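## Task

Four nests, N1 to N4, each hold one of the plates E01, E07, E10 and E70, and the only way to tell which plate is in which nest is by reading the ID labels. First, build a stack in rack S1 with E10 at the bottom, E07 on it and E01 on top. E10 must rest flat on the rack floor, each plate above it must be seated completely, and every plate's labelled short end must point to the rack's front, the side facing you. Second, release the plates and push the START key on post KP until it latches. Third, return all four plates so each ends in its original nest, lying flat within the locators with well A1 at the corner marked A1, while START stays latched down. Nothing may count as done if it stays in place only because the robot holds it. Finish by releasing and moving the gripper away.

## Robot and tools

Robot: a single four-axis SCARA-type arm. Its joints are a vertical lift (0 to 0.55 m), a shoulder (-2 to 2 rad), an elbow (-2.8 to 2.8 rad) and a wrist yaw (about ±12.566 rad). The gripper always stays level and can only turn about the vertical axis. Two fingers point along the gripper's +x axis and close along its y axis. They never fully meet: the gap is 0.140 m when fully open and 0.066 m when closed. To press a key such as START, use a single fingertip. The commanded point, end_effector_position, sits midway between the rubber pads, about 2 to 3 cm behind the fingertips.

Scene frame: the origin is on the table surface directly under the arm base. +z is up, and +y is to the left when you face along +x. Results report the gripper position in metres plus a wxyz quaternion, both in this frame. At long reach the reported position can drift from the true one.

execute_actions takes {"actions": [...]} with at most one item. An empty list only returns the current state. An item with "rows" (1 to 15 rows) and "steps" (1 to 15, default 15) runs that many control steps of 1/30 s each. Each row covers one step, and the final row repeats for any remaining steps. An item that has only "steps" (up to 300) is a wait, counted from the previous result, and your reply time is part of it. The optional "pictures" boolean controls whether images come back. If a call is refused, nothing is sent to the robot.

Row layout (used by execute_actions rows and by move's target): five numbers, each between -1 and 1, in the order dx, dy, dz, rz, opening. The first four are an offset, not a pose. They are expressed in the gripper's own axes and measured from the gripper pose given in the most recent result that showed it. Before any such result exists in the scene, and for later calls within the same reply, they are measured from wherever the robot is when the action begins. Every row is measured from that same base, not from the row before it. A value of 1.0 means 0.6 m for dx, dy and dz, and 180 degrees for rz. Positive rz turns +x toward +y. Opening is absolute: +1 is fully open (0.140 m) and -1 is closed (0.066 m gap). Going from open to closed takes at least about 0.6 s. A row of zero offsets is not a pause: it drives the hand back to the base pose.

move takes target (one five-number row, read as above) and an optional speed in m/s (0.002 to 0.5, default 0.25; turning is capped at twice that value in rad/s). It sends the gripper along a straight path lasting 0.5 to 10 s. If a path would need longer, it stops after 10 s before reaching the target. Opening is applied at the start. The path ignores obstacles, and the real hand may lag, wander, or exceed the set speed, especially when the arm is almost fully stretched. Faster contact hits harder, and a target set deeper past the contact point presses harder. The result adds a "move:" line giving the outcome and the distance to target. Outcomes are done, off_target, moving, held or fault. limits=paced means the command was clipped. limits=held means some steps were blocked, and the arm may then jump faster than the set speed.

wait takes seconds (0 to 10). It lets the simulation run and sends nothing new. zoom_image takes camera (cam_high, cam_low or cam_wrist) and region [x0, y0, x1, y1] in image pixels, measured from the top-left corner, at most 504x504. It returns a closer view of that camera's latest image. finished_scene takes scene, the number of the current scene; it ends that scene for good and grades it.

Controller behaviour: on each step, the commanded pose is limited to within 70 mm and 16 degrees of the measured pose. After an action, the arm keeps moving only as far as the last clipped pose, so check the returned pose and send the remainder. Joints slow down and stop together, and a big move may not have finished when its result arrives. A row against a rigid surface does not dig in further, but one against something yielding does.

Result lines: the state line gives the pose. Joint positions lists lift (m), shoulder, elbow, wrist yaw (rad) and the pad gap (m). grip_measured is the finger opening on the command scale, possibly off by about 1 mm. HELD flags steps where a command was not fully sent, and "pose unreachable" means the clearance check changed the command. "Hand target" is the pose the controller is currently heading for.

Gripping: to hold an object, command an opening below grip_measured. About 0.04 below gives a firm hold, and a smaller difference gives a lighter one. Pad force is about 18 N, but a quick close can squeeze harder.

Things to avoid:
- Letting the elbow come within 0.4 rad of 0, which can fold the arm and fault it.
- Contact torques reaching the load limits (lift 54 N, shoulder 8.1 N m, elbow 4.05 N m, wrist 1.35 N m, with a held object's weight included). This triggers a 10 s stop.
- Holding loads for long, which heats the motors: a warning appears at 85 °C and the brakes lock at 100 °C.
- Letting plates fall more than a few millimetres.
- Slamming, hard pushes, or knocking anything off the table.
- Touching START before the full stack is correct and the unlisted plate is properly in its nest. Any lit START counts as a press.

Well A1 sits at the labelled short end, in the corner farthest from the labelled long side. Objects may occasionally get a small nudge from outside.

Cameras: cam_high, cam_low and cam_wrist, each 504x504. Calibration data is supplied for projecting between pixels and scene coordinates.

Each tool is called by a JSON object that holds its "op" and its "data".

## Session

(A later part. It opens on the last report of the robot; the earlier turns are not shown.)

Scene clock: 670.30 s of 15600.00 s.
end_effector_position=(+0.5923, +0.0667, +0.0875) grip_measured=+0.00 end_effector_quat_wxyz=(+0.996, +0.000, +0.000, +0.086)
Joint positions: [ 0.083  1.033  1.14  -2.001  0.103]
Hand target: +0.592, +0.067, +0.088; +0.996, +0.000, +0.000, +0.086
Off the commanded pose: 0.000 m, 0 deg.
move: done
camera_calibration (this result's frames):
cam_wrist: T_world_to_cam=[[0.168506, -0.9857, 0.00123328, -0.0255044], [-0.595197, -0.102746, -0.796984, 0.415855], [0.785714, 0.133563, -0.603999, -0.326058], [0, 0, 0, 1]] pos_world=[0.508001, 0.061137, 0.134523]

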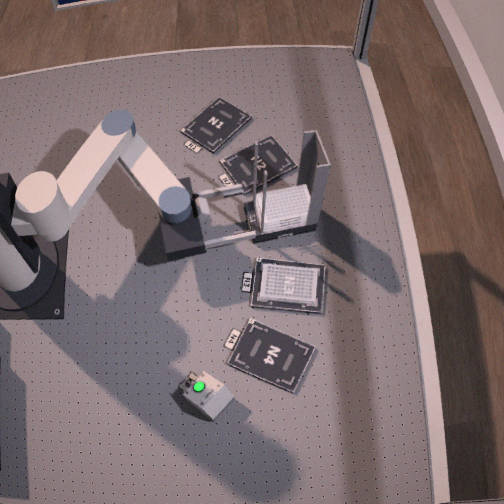

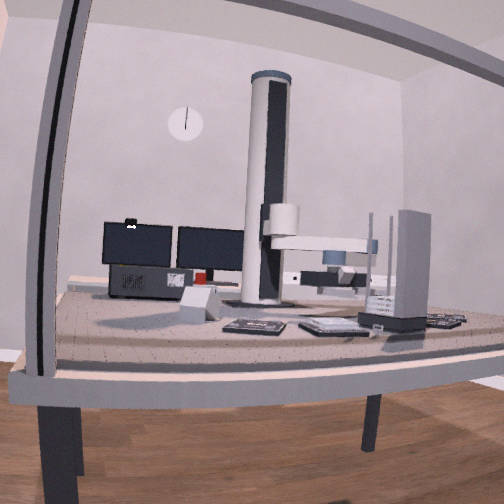

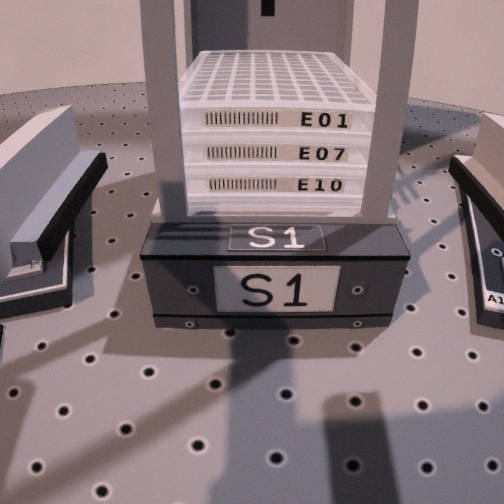

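{"op": "move", "data": {"target": [0.16971, -0.00076, 0.0002, -0.00046, 0.0], "speed": 0.25}}

Scene clock: 679.07 s of 15600.00 s.
end_effector_position=(+0.6927, +0.0837, +0.0876) grip_measured=+0.00 end_effector_quat_wxyz=(+0.996, +0.000, +0.000, +0.086)
Joint positions: [ 0.083  0.827  1.659 -2.315  0.103]
Hand target: +0.693, +0.084, +0.088; +0.996, +0.000, +0.000, +0.085
Off the commanded pose: 0.000 m, 0 deg.
After step 90, 4.93 s passed at rest.
move: done
camera_calibration (this result's frames):
cam_wrist: T_world_to_cam=[[0.167565, -0.98586, 0.00123328, -0.0249688], [-0.595295, -0.102178, -0.796984, 0.477454], [0.785841, 0.132812, -0.603999, -0.407207], [0, 0, 0, 1]] pos_world=[0.60841, 0.0782516, 0.134601]

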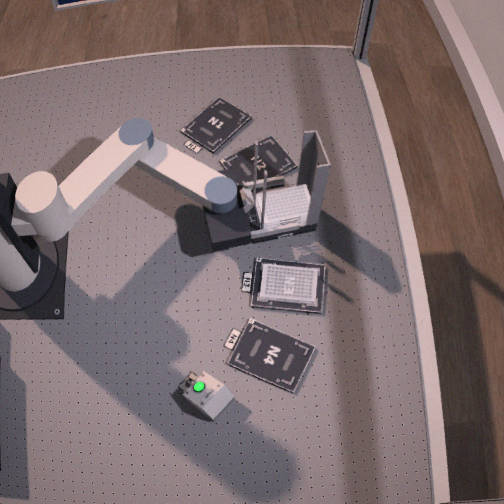

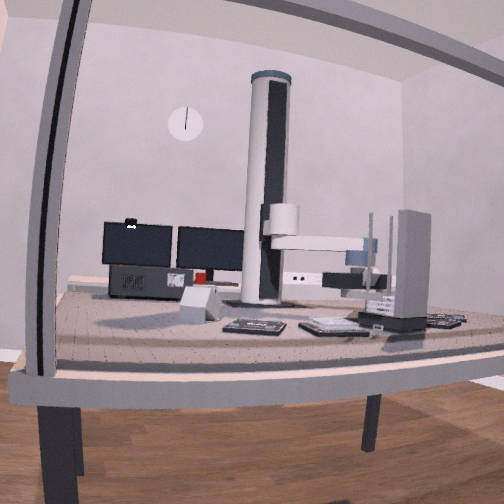

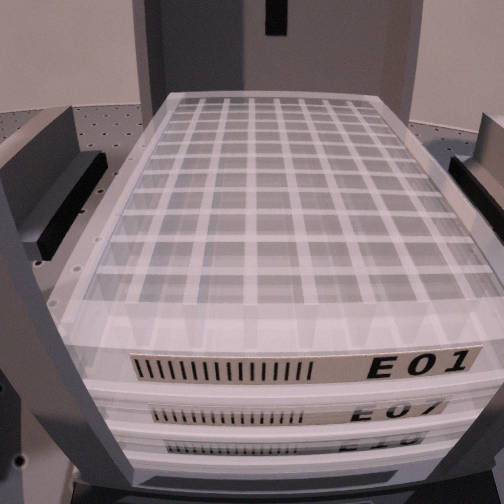

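Aligned. Grip, then a small lift to check.

{"op": "execute_actions", "data": {"actions": [{"rows": [[0,0,0,0,-0.45],[0,0,0,0,-0.45],[0,0,0,0,-0.45],[0,0,0,0,-0.45],[0,0,0,0,-0.45],[0,0,0,0,-0.48],[0,0,0,0,-0.5],[0,0,0,0,-0.52],[0,0,0,0,-0.54],[0,0,0,0,-0.56],[0,0,0,0,-0.58],[0,0,0,0,-0.6],[0,0,0,0,-0.6],[0,0,0,0,-0.6],[0,0,0,0,-0.6]], "steps": 15}], "pictures": false}}

{"op": "move", "data": {"target": [0, 0, 0.01, 0, -0.6], "speed": 0.03}}

Scene clock: 684.73 s of 15600.00 s.
end_effector_position=(+0.6927, +0.0837, +0.0876) grip_measured=-0.56 end_effector_quat_wxyz=(+0.996, +0.000, +0.000, +0.086)
Joint positions: [ 0.083  0.827  1.659 -2.315  0.082]
Hand target: +0.693, +0.084, +0.088; +0.996, +0.000, +0.000, +0.086
Off the commanded pose: 0.000 m, 0 deg.
Steps of this call (steps 1 to 90: nothing new was sent; then 2.17 s passed at rest; steps 91 to 105: all 15 steps of this action). Readings (end_effector_position):
91: (+0.6927, +0.0837, +0.0876)
92: (+0.6927, +0.0837, +0.0876)
94: (+0.6927, +0.0837, +0.0876)
98: (+0.6927, +0.0837, +0.0876)
105: the state above

Scene clock: 685.67 s of 15600.00 s.
end_effector_position=(+0.6927, +0.0837, +0.0936) grip_measured=-0.56 end_effector_quat_wxyz=(+0.996, +0.000, +0.000, +0.086)
Joint positions: [ 0.089  0.827  1.659 -2.315  0.082]
Hand target: +0.693, +0.084, +0.094; +0.996, +0.000, +0.000, +0.086
Off the commanded pose: 0.000 m, 0 deg.
move: done
camera_calibration (this result's frames):
cam_wrist: T_world_to_cam=[[0.167514, -0.985869, 0.00123328, -0.0249527], [-0.5953, -0.102147, -0.796984, 0.482234], [0.785848, 0.132772, -0.603999, -0.403579], [0, 0, 0, 1]] pos_world=[0.608406, 0.0782429, 0.140602]

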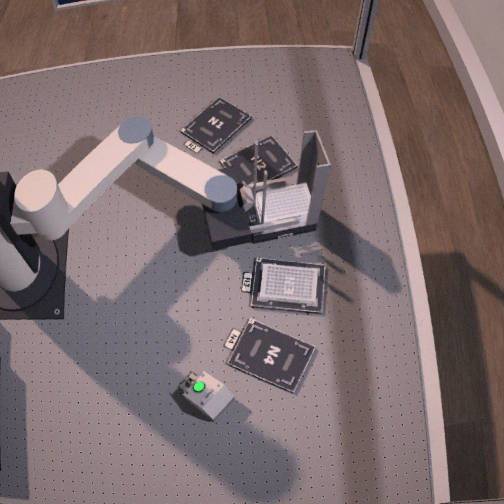

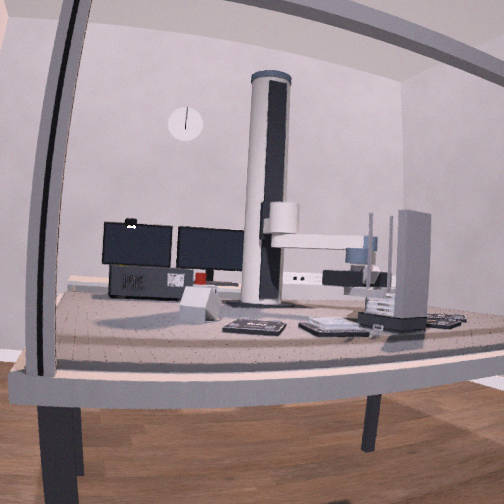

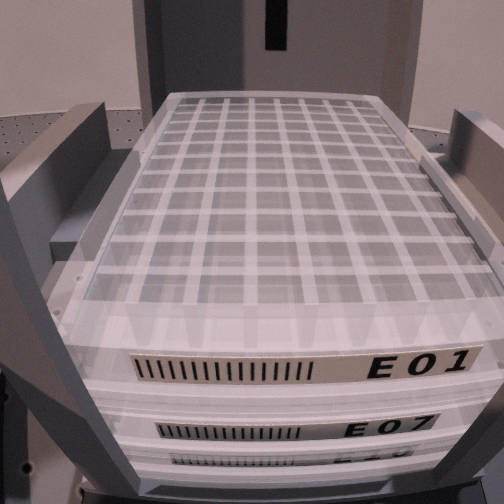

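{"op": "move", "data": {"target": [0, 0, 0.3773, 0, -0.6], "speed": 0.4}}

{"op": "move", "data": {"target": [-0.0970, 0.32528, 0, 0.12461, -0.6], "speed": 0.4}}

{"op": "move", "data": {"target": [0.02297, 0.22512, -0.4583, 0.08311, -0.6], "speed": 0.4}}

Scene clock: 697.67 s of 15600.00 s.
end_effector_position=(+0.6927, +0.0837, +0.3200) grip_measured=-0.56 end_effector_quat_wxyz=(+0.996, +0.000, +0.000, +0.086)
Joint positions: [ 0.315  0.827  1.659 -2.315  0.082]
Hand target: +0.693, +0.084, +0.320; +0.996, +0.000, +0.000, +0.086
Off the commanded pose: 0.000 m, 0 deg.
After step 90, 7.90 s passed at rest.
move: done
camera_calibration (this result's frames):
cam_wrist: T_world_to_cam=[[0.167558, -0.985861, 0.00123328, -0.0252491], [-0.595296, -0.102174, -0.796984, 0.662684], [0.785842, 0.132807, -0.603999, -0.266832], [0, 0, 0, 1]] pos_world=[0.608411, 0.0782541, 0.367014]

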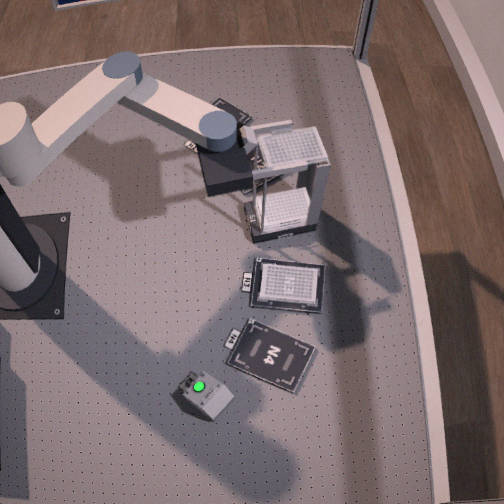

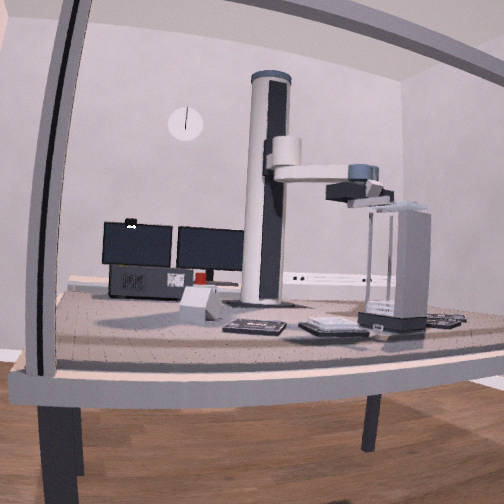

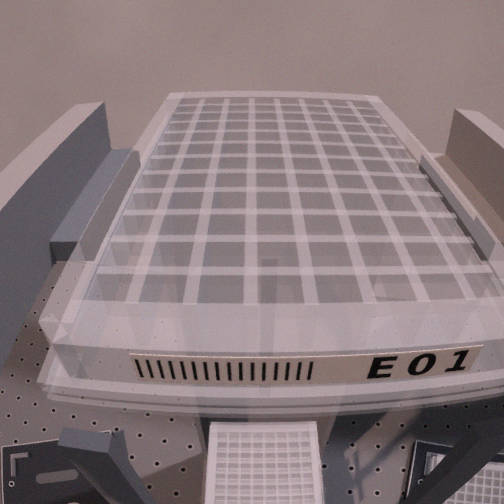

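Scene clock: 698.63 s of 15600.00 s.
end_effector_position=(+0.6020, +0.2664, +0.3200) grip_measured=-0.56 end_effector_quat_wxyz=(+0.961, +0.000, +0.000, +0.278)
Joint positions: [ 0.315  1.277  1.541 -2.254  0.082]
Hand target: +0.602, +0.266, +0.320; +0.961, +0.000, +0.000, +0.278
Off the commanded pose: 0.000 m, 0 deg.
move: done
camera_calibration (this result's frames):
cam_wrist: T_world_to_cam=[[0.531801, -0.846868, 0.00123328, -0.0862801], [-0.510986, -0.32204, -0.796984, 0.635172], [0.675338, 0.423207, -0.603999, -0.230657], [0, 0, 0, 1]] pos_world=[0.526219, 0.229099, 0.367012]

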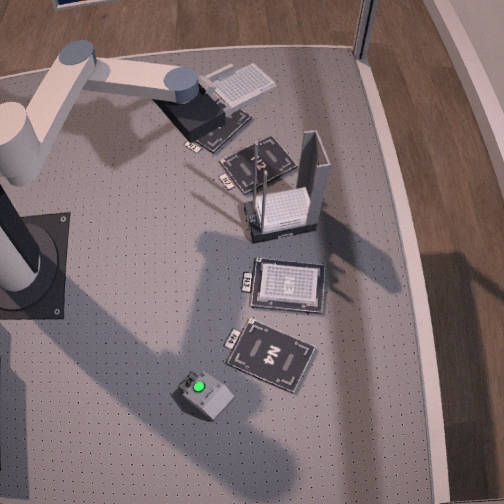

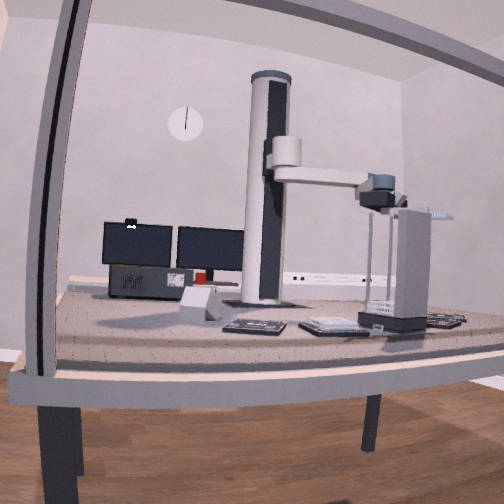

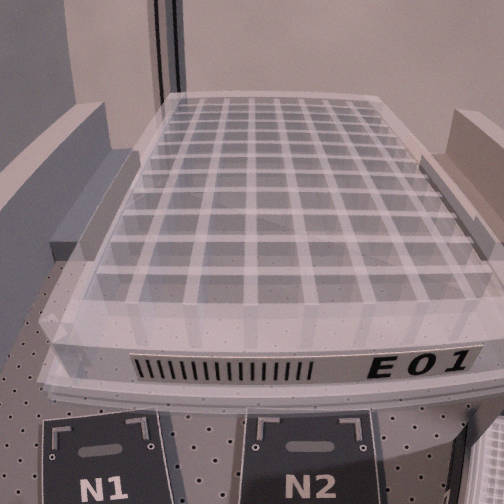

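Scene clock: 699.90 s of 15600.00 s.
end_effector_position=(+0.5414, +0.3882, +0.0450) grip_measured=-0.56 end_effector_quat_wxyz=(+0.916, +0.000, +0.000, +0.401)
Joint positions: [ 0.04   1.458  1.713 -2.345  0.082]
Hand target: +0.542, +0.388, +0.045; +0.916, +0.000, +0.000, +0.401
Off the commanded pose: 0.000 m, 0 deg.
move: done
camera_calibration (this result's frames):
cam_wrist: T_world_to_cam=[[0.732974, -0.680255, 0.00123328, -0.124152], [-0.410154, -0.443385, -0.796984, 0.416696], [0.542699, 0.583663, -0.603999, -0.397811], [0, 0, 0, 1]] pos_world=[0.477801, 0.332489, 0.0919757]

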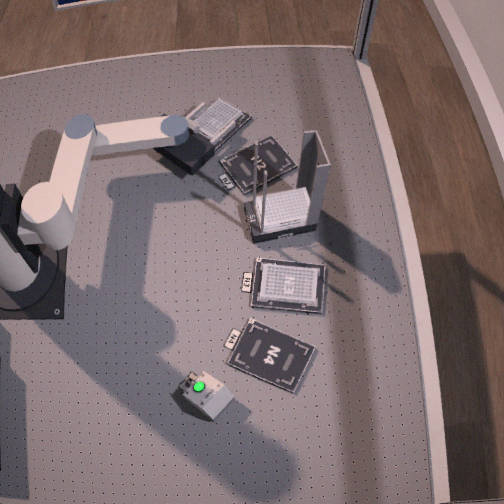

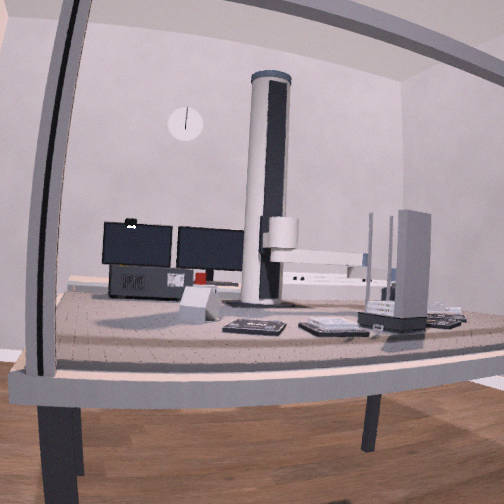

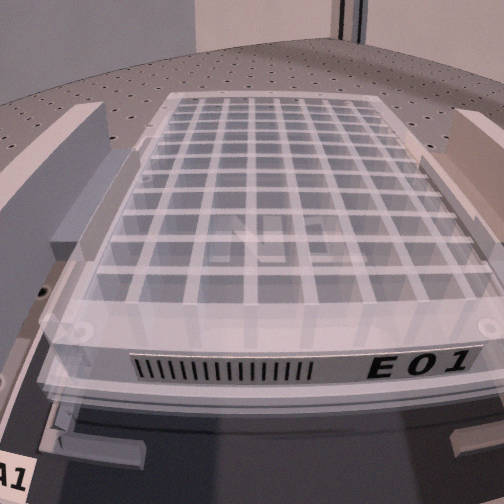

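{"op": "move", "data": {"target": [-0.0002, -0.00091, -0.0115, -0.00056, -0.6], "speed": 0.03}}

Scene clock: 708.10 s of 15600.00 s.
end_effector_position=(+0.5415, +0.3879, +0.0380) grip_measured=-0.56 end_effector_quat_wxyz=(+0.916, +0.000, +0.000, +0.401)
Joint positions: [ 0.033  1.458  1.712 -2.345  0.082]
Hand target: +0.542, +0.388, +0.038; +0.916, +0.000, +0.000, +0.400
Off the commanded pose: 0.000 m, 0 deg.
After step 90, 4.50 s passed at rest.
move: done
camera_calibration (this result's frames):
cam_wrist: T_world_to_cam=[[0.732336, -0.680943, 0.00123328, -0.123834], [-0.41057, -0.443, -0.796984, 0.411188], [0.543247, 0.583154, -0.603999, -0.402025], [0, 0, 0, 1]] pos_world=[0.477908, 0.332274, 0.08504]

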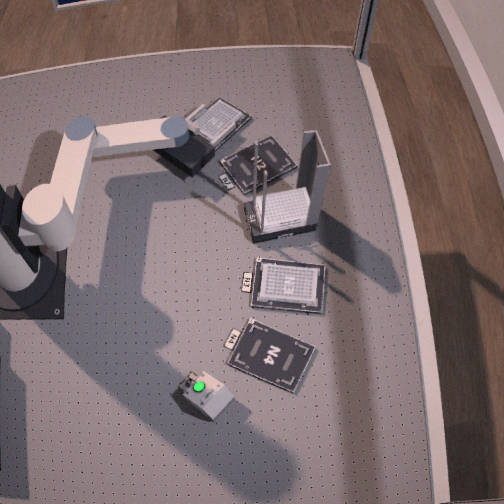

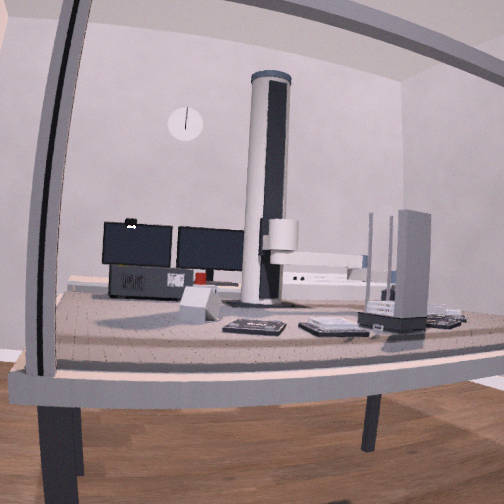

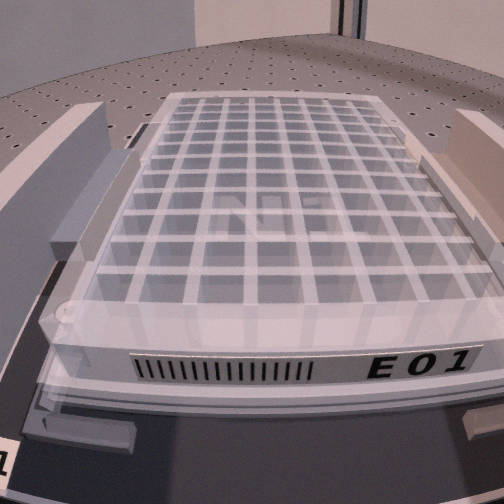

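{"op": "execute_actions", "data": {"actions": [{"rows": [[0,-0.0007,0,-0.0004,-0.6],[0,-0.0007,0,-0.0004,-0.6],[0,-0.0007,-0.0007,-0.0004,-0.6],[0,-0.0007,-0.0014,-0.0004,-0.6],[0,-0.0007,-0.0021,-0.0004,-0.6],[0,-0.0007,-0.0028,-0.0004,-0.6],[0,-0.0007,-0.0035,-0.0004,-0.6],[0,-0.0007,-0.0042,-0.0004,-0.6],[0,-0.0007,-0.0049,-0.0004,-0.6],[0,-0.0007,-0.0056,-0.0004,-0.6],[0,-0.0007,-0.0062,-0.0004,-0.6],[0,-0.0007,-0.0067,-0.0004,-0.6],[0,-0.0007,-0.0071,-0.0004,-0.6]], "steps": 15}]}}

Scene clock: 714.30 s of 15600.00 s.
end_effector_position=(+0.5417, +0.3877, +0.0338) grip_measured=-0.56 end_effector_quat_wxyz=(+0.916, +0.000, +0.000, +0.401)
Joint positions: [ 0.029  1.457  1.713 -2.346  0.082]
Hand target: +0.542, +0.388, +0.034; +0.916, +0.000, +0.000, +0.400
Off the commanded pose: 0.000 m, 0 deg.
Steps of this call (steps 1 to 90: nothing new was sent; then 2.70 s passed at rest; steps 91 to 105: all 15 steps of this action). Readings (end_effector_position):
91: (+0.5416, +0.3879, +0.0380)
92: (+0.5417, +0.3877, +0.0380)
94: (+0.5417, +0.3877, +0.0376)
98: (+0.5417, +0.3877, +0.0359)
105: the state above
camera_calibration (this result's frames):
cam_wrist: T_world_to_cam=[[0.731903, -0.681408, 0.00123328, -0.123652], [-0.410851, -0.442739, -0.796984, 0.407831], [0.543617, 0.582808, -0.603999, -0.404676], [0, 0, 0, 1]] pos_world=[0.478048, 0.332154, 0.0807638]

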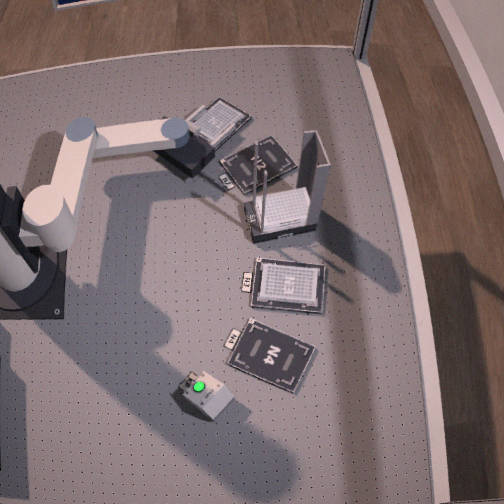

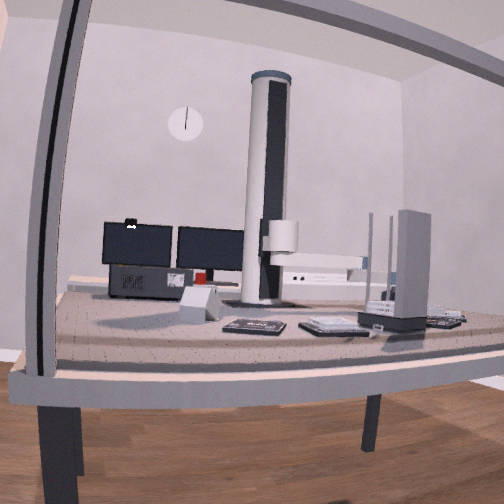

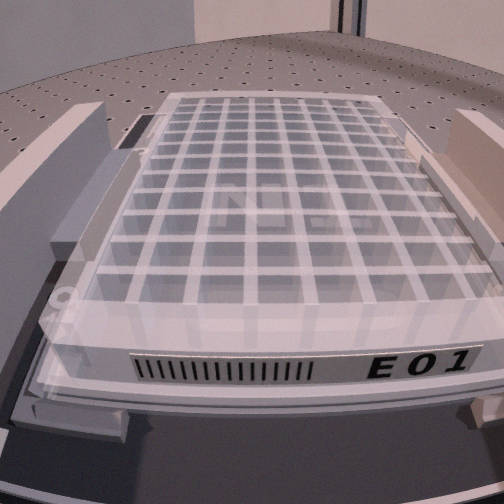

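{"op": "execute_actions", "data": {"actions": [{"rows": [[0,0,-0.0004,0,-0.6],[0,0,-0.0004,0,-0.58],[0,0,-0.0004,0,-0.56],[0,0,-0.0004,0,-0.54],[0,0,-0.0004,0,-0.52],[0,0,-0.0004,0,-0.45],[0,0,-0.0004,0,-0.3],[0,0,-0.0004,0,-0.1],[0,0,-0.0004,0,0.0]], "steps": 12}]}}

{"op": "move", "data": {"target": [-0.09, 0, 0.04, 0, 0.0], "speed": 0.3}}

Scene clock: 719.57 s of 15600.00 s.
end_effector_position=(+0.5417, +0.3877, +0.0335) grip_measured=+0.00 end_effector_quat_wxyz=(+0.916, +0.000, +0.000, +0.401)
Joint positions: [ 0.029  1.457  1.713 -2.346  0.103]
Hand target: +0.542, +0.388, +0.034; +0.916, +0.000, +0.000, +0.401
Off the commanded pose: 0.000 m, 0 deg.
Steps of this call (steps 1 to 90: nothing new was sent; then 1.87 s passed at rest; steps 91 to 102: all 12 steps of this action). Readings (end_effector_position):
91: (+0.5417, +0.3877, +0.0337)
92: (+0.5417, +0.3877, +0.0335)
94: (+0.5417, +0.3877, +0.0335)
98: (+0.5417, +0.3877, +0.0335)
102: the state above
camera_calibration (this result's frames):
cam_wrist: T_world_to_cam=[[0.731913, -0.681397, 0.00123328, -0.123653], [-0.410844, -0.442745, -0.796984, 0.407636], [0.543608, 0.582816, -0.603999, -0.404821], [0, 0, 0, 1]] pos_world=[0.478042, 0.332159, 0.0805205]

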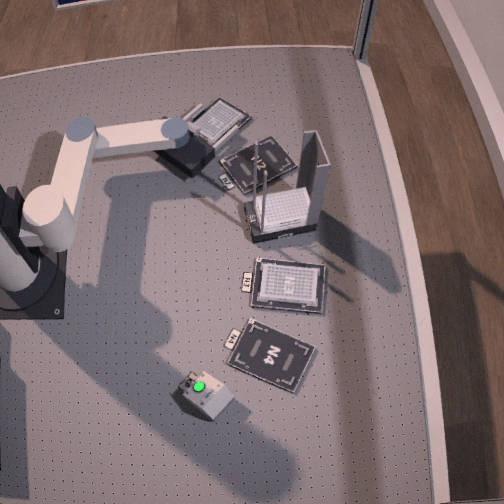

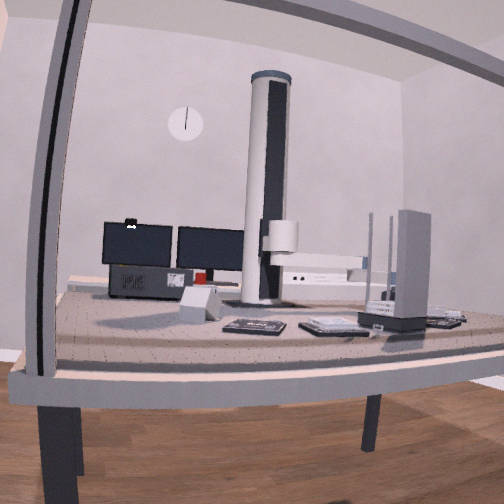

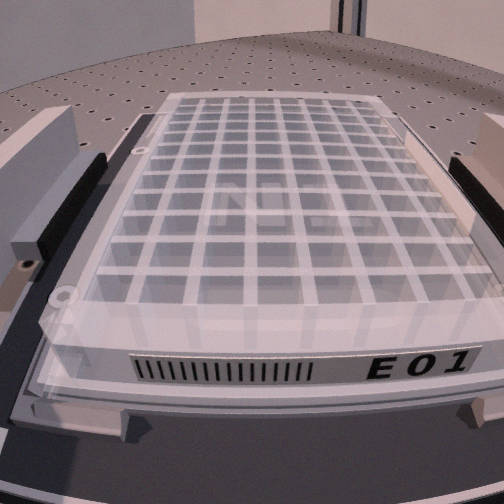

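Scene clock: 720.53 s of 15600.00 s.
end_effector_position=(+0.5051, +0.3480, +0.0576) grip_measured=+0.00 end_effector_quat_wxyz=(+0.916, +0.000, +0.000, +0.400)
Joint positions: [ 0.053  1.58   1.417 -2.173  0.103]
Hand target: +0.505, +0.348, +0.058; +0.916, +0.000, +0.000, +0.401
Off the commanded pose: 0.000 m, 0 deg.
move: done
camera_calibration (this result's frames):
cam_wrist: T_world_to_cam=[[0.731523, -0.681816, 0.00123328, -0.123581], [-0.411098, -0.44251, -0.796984, 0.394211], [0.543942, 0.582505, -0.603999, -0.3473], [0, 0, 0, 1]] pos_world=[0.441372, 0.292487, 0.104564]

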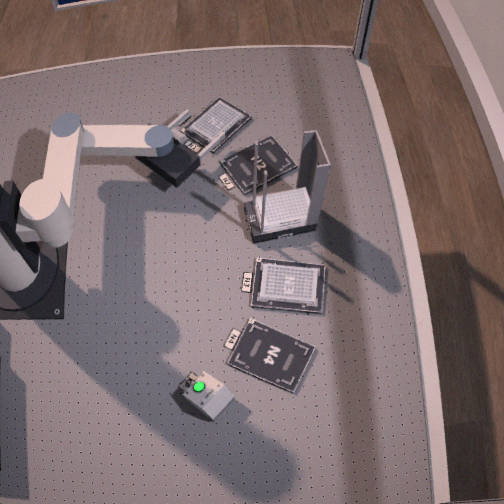

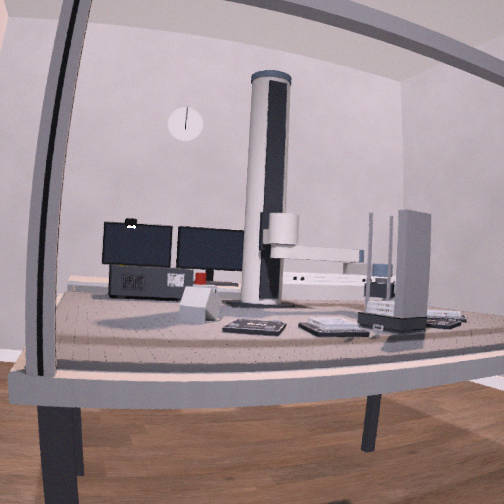

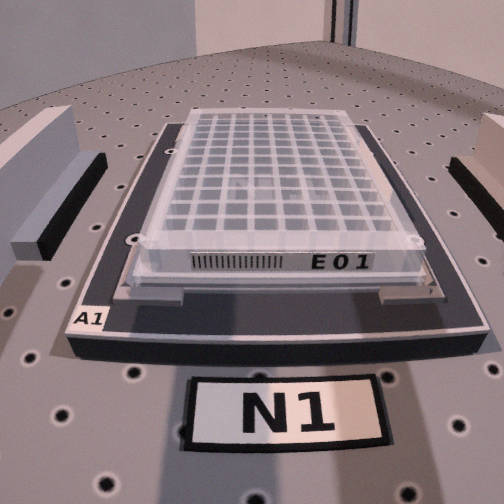

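{"op": "move", "data": {"target": [-0.28272, -0.39718, 0.02833, -0.20776, 0.0], "speed": 0.4}}

{"op": "move", "data": {"target": [0.2165, 0, 0, 0, 0.0], "speed": 0.3}}

Scene clock: 735.23 s of 15600.00 s.
end_effector_position=(+0.5645, +0.0614, +0.0745) grip_measured=+0.00 end_effector_quat_wxyz=(+0.996, +0.000, +0.000, +0.085)
Joint positions: [ 0.07   1.076  1.012 -1.917  0.103]
Hand target: +0.565, +0.062, +0.075; +0.996, +0.000, +0.000, +0.085
Off the commanded pose: 0.000 m, 0 deg.
After step 90, 10.40 s passed at rest.
move: done
camera_calibration (this result's frames):
cam_wrist: T_world_to_cam=[[0.166258, -0.986082, 0.00123328, -0.0247411], [-0.59543, -0.101389, -0.796984, 0.388478], [0.786016, 0.13177, -0.603999, -0.311419], [0, 0, 0, 1]] pos_world=[0.480205, 0.0560264, 0.121544]

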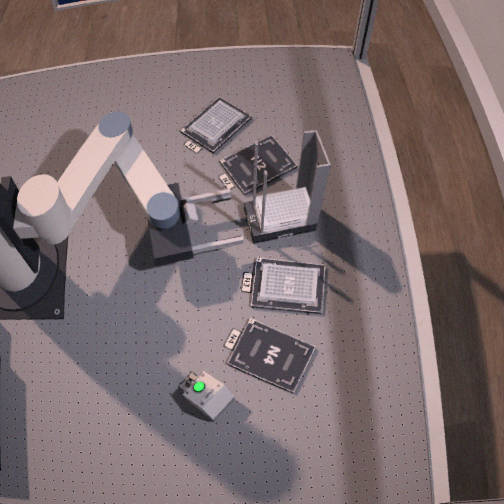

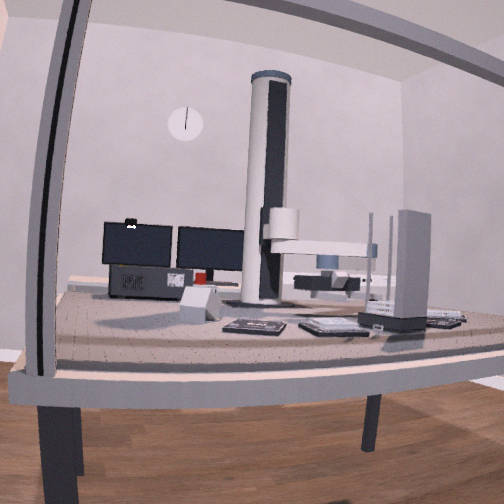

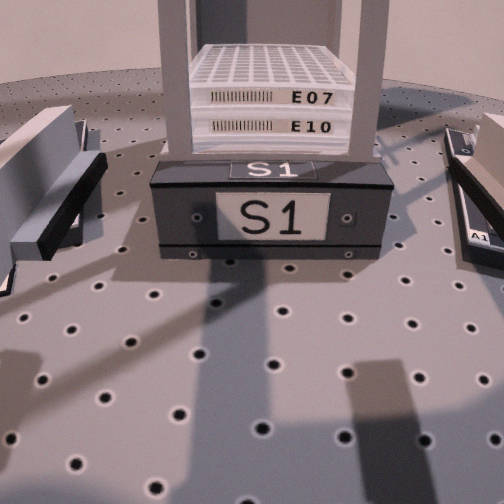

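Scene clock: 736.13 s of 15600.00 s.
end_effector_position=(+0.6926, +0.0834, +0.0746) grip_measured=+0.00 end_effector_quat_wxyz=(+0.996, +0.000, +0.000, +0.085)
Joint positions: [ 0.07   0.827  1.658 -2.314  0.103]
Hand target: +0.693, +0.083, +0.075; +0.996, +0.000, +0.000, +0.085
Off the commanded pose: 0.000 m, 0 deg.
move: done
camera_calibration (this result's frames):
cam_wrist: T_world_to_cam=[[0.166703, -0.986006, 0.00123328, -0.0246749], [-0.595384, -0.101658, -0.796984, 0.46695], [0.785957, 0.132126, -0.603999, -0.414944], [0, 0, 0, 1]] pos_world=[0.608256, 0.0779642, 0.121556]

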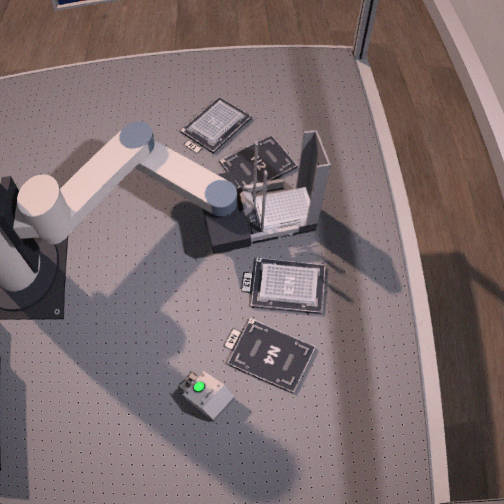

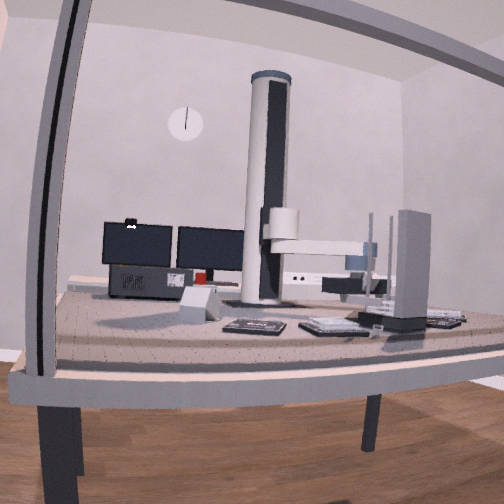

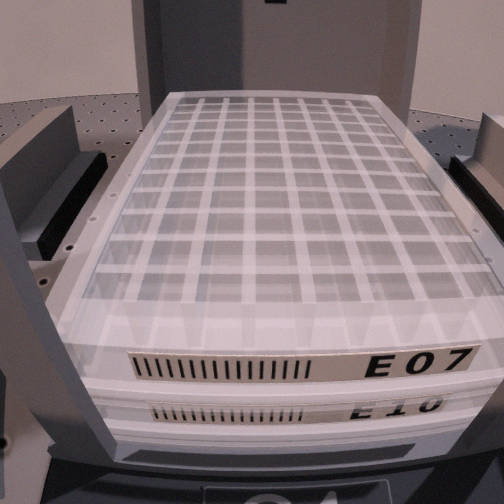

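{"op": "execute_actions", "data": {"actions": [{"rows": [[0.0004,0.0007,0.0001,0.0002,-0.45],[0.0004,0.0007,0.0001,0.0002,-0.45],[0.0004,0.0007,0.0001,0.0002,-0.45],[0.0004,0.0007,0.0001,0.0002,-0.45],[0.0004,0.0007,0.0001,0.0002,-0.45],[0.0004,0.0007,0.0001,0.0002,-0.48],[0.0004,0.0007,0.0001,0.0002,-0.5],[0.0004,0.0007,0.0001,0.0002,-0.52],[0.0004,0.0007,0.0001,0.0002,-0.54],[0.0004,0.0007,0.0001,0.0002,-0.56],[0.0004,0.0007,0.0001,0.0002,-0.58],[0.0004,0.0007,0.0001,0.0002,-0.6]], "steps": 15}], "pictures": false}}

{"op": "move", "data": {"target": [0, 0, 0.01, 0, -0.6], "speed": 0.03}}

Scene clock: 745.33 s of 15600.00 s.
end_effector_position=(+0.6928, +0.0838, +0.0746) grip_measured=-0.56 end_effector_quat_wxyz=(+0.996, +0.000, +0.000, +0.086)
Joint positions: [ 0.07   0.827  1.659 -2.315  0.082]
Hand target: +0.693, +0.084, +0.075; +0.996, +0.000, +0.000, +0.085
Off the commanded pose: 0.000 m, 0 deg.
Steps of this call (steps 1 to 90: nothing new was sent; then 5.70 s passed at rest; steps 91 to 105: all 15 steps of this action). Readings (end_effector_position):
91: (+0.6926, +0.0834, +0.0746)
92: (+0.6927, +0.0838, +0.0746)
94: (+0.6927, +0.0838, +0.0746)
98: (+0.6927, +0.0838, +0.0746)
105: the state above

Scene clock: 746.27 s of 15600.00 s.
end_effector_position=(+0.6928, +0.0838, +0.0806) grip_measured=-0.56 end_effector_quat_wxyz=(+0.996, +0.000, +0.000, +0.086)
Joint positions: [ 0.076  0.827  1.659 -2.315  0.082]
Hand target: +0.693, +0.084, +0.081; +0.996, +0.000, +0.000, +0.086
Off the commanded pose: 0.000 m, 0 deg.
move: done
camera_calibration (this result's frames):
cam_wrist: T_world_to_cam=[[0.167469, -0.985877, 0.00123328, -0.0248466], [-0.595305, -0.10212, -0.796984, 0.471889], [0.785854, 0.132736, -0.603999, -0.411466], [0, 0, 0, 1]] pos_world=[0.608431, 0.0783101, 0.127594]

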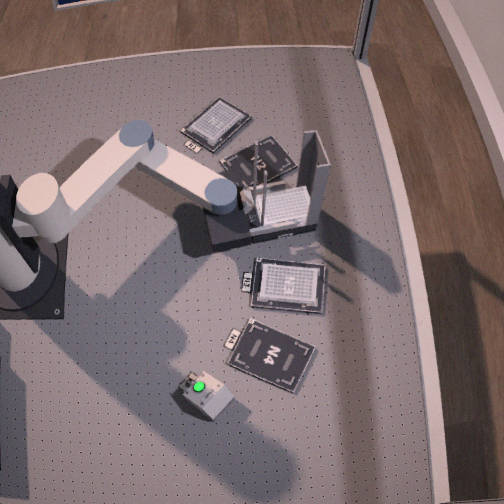

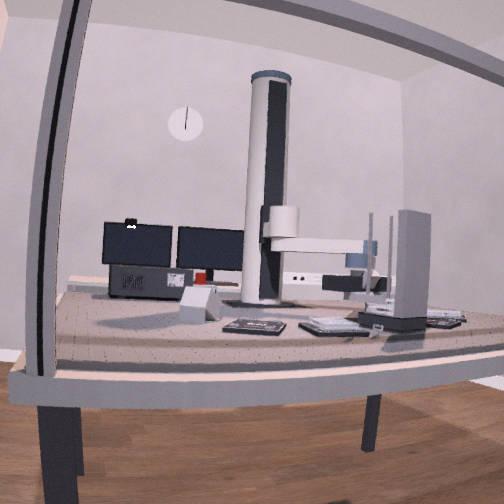

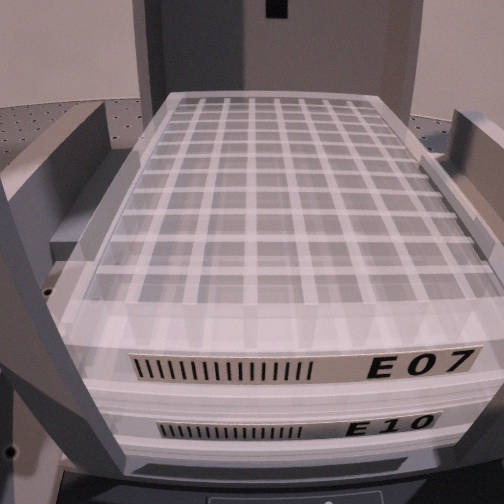

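{"op": "move", "data": {"target": [0, 0, 0.3973, 0, -0.6], "speed": 0.4}}

{"op": "move", "data": {"target": [-0.03263, 0.27991, 0, 0.1066, -0.6], "speed": 0.4}}

{"op": "move", "data": {"target": [0, 0, -0.4665, 0, -0.6], "speed": 0.4}}

Scene clock: 754.50 s of 15600.00 s.
end_effector_position=(+0.6928, +0.0838, +0.3190) grip_measured=-0.56 end_effector_quat_wxyz=(+0.996, +0.000, +0.000, +0.086)
Joint positions: [ 0.314  0.827  1.659 -2.315  0.082]
Hand target: +0.693, +0.084, +0.319; +0.996, +0.000, +0.000, +0.086
Off the commanded pose: 0.000 m, 0 deg.
After step 90, 4.10 s passed at rest.
move: done
camera_calibration (this result's frames):
cam_wrist: T_world_to_cam=[[0.167514, -0.985869, 0.00123328, -0.0251583], [-0.5953, -0.102148, -0.796984, 0.661903], [0.785848, 0.132772, -0.603999, -0.26747], [0, 0, 0, 1]] pos_world=[0.608436, 0.0783217, 0.366005]

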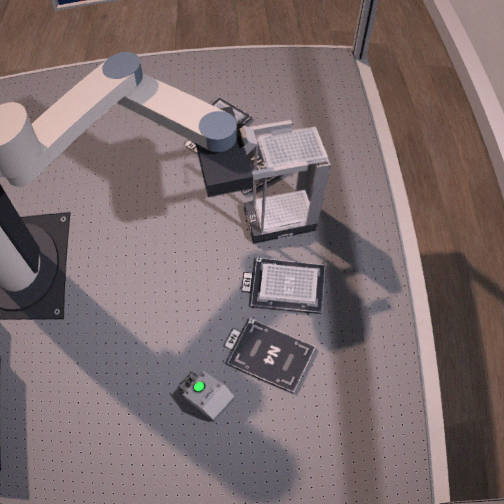

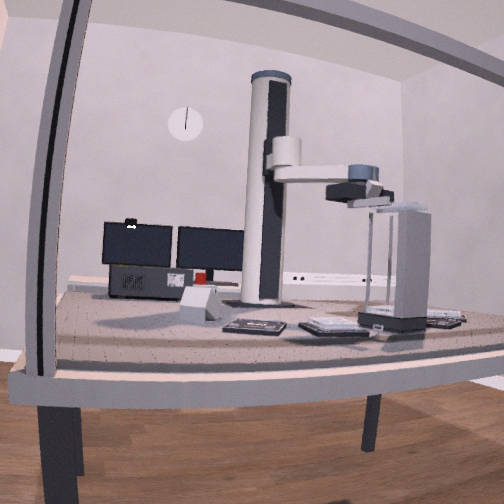

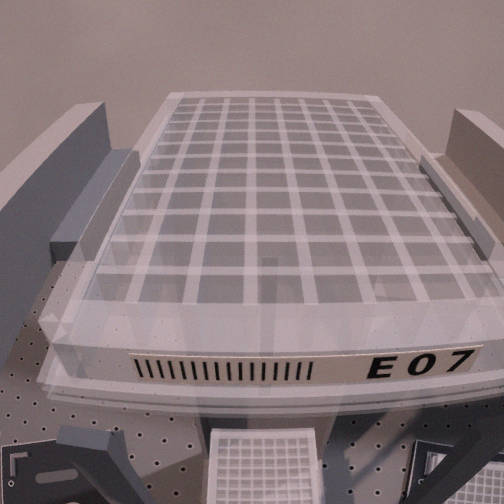

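Scene clock: 755.40 s of 15600.00 s.
end_effector_position=(+0.6448, +0.2462, +0.3190) grip_measured=-0.56 end_effector_quat_wxyz=(+0.968, +0.000, +0.000, +0.251)
Joint positions: [ 0.314  1.13   1.693 -2.317  0.082]
Hand target: +0.645, +0.246, +0.319; +0.968, +0.000, +0.000, +0.250
Off the commanded pose: 0.000 m, 0 deg.
move: done
camera_calibration (this result's frames):
cam_wrist: T_world_to_cam=[[0.482968, -0.875637, 0.00123328, -0.0875443], [-0.52841, -0.292573, -0.796984, 0.653687], [0.69823, 0.384266, -0.603999, -0.256758], [0, 0, 0, 1]] pos_world=[0.566972, 0.213258, 0.366005]

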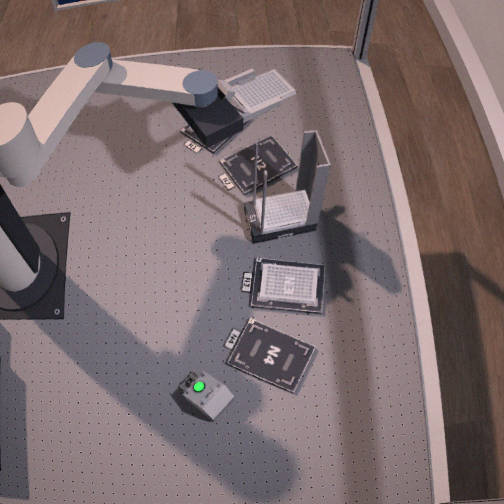

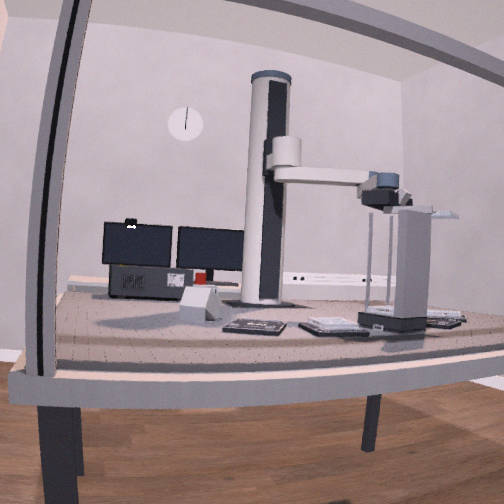

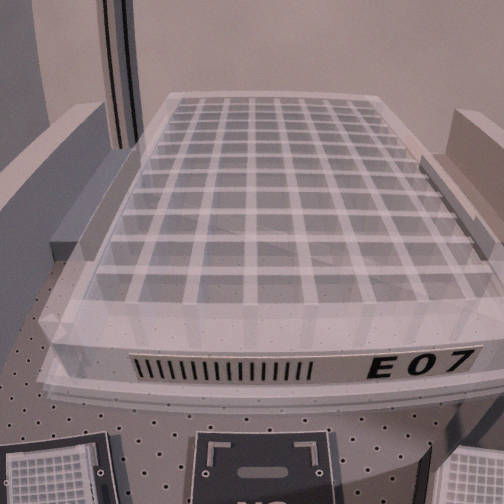

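Scene clock: 756.63 s of 15600.00 s.
end_effector_position=(+0.6448, +0.2462, +0.0390) grip_measured=-0.56 end_effector_quat_wxyz=(+0.968, +0.000, +0.000, +0.251)
Joint positions: [ 0.034  1.13   1.693 -2.317  0.082]
Hand target: +0.645, +0.246, +0.039; +0.968, +0.000, +0.000, +0.251
Off the commanded pose: 0.000 m, 0 deg.
move: done
camera_calibration (this result's frames):
cam_wrist: T_world_to_cam=[[0.482927, -0.87566, 0.00123328, -0.0871843], [-0.528424, -0.292549, -0.796984, 0.430566], [0.698248, 0.384234, -0.603999, -0.425849], [0, 0, 0, 1]] pos_world=[0.566973, 0.213243, 0.0860491]

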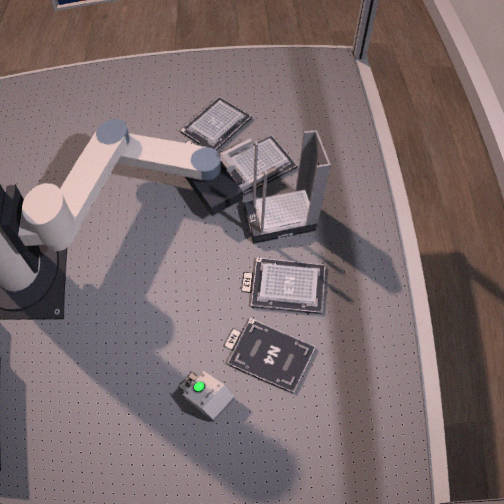

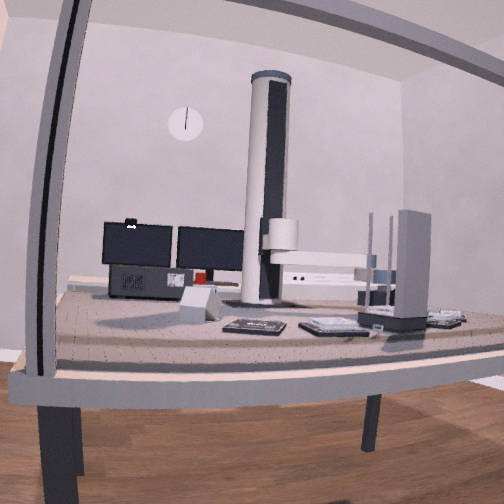

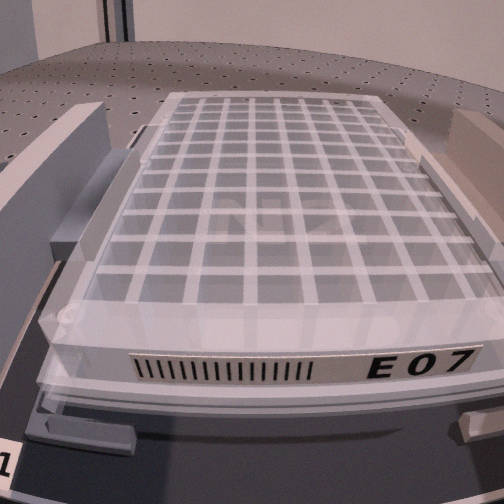

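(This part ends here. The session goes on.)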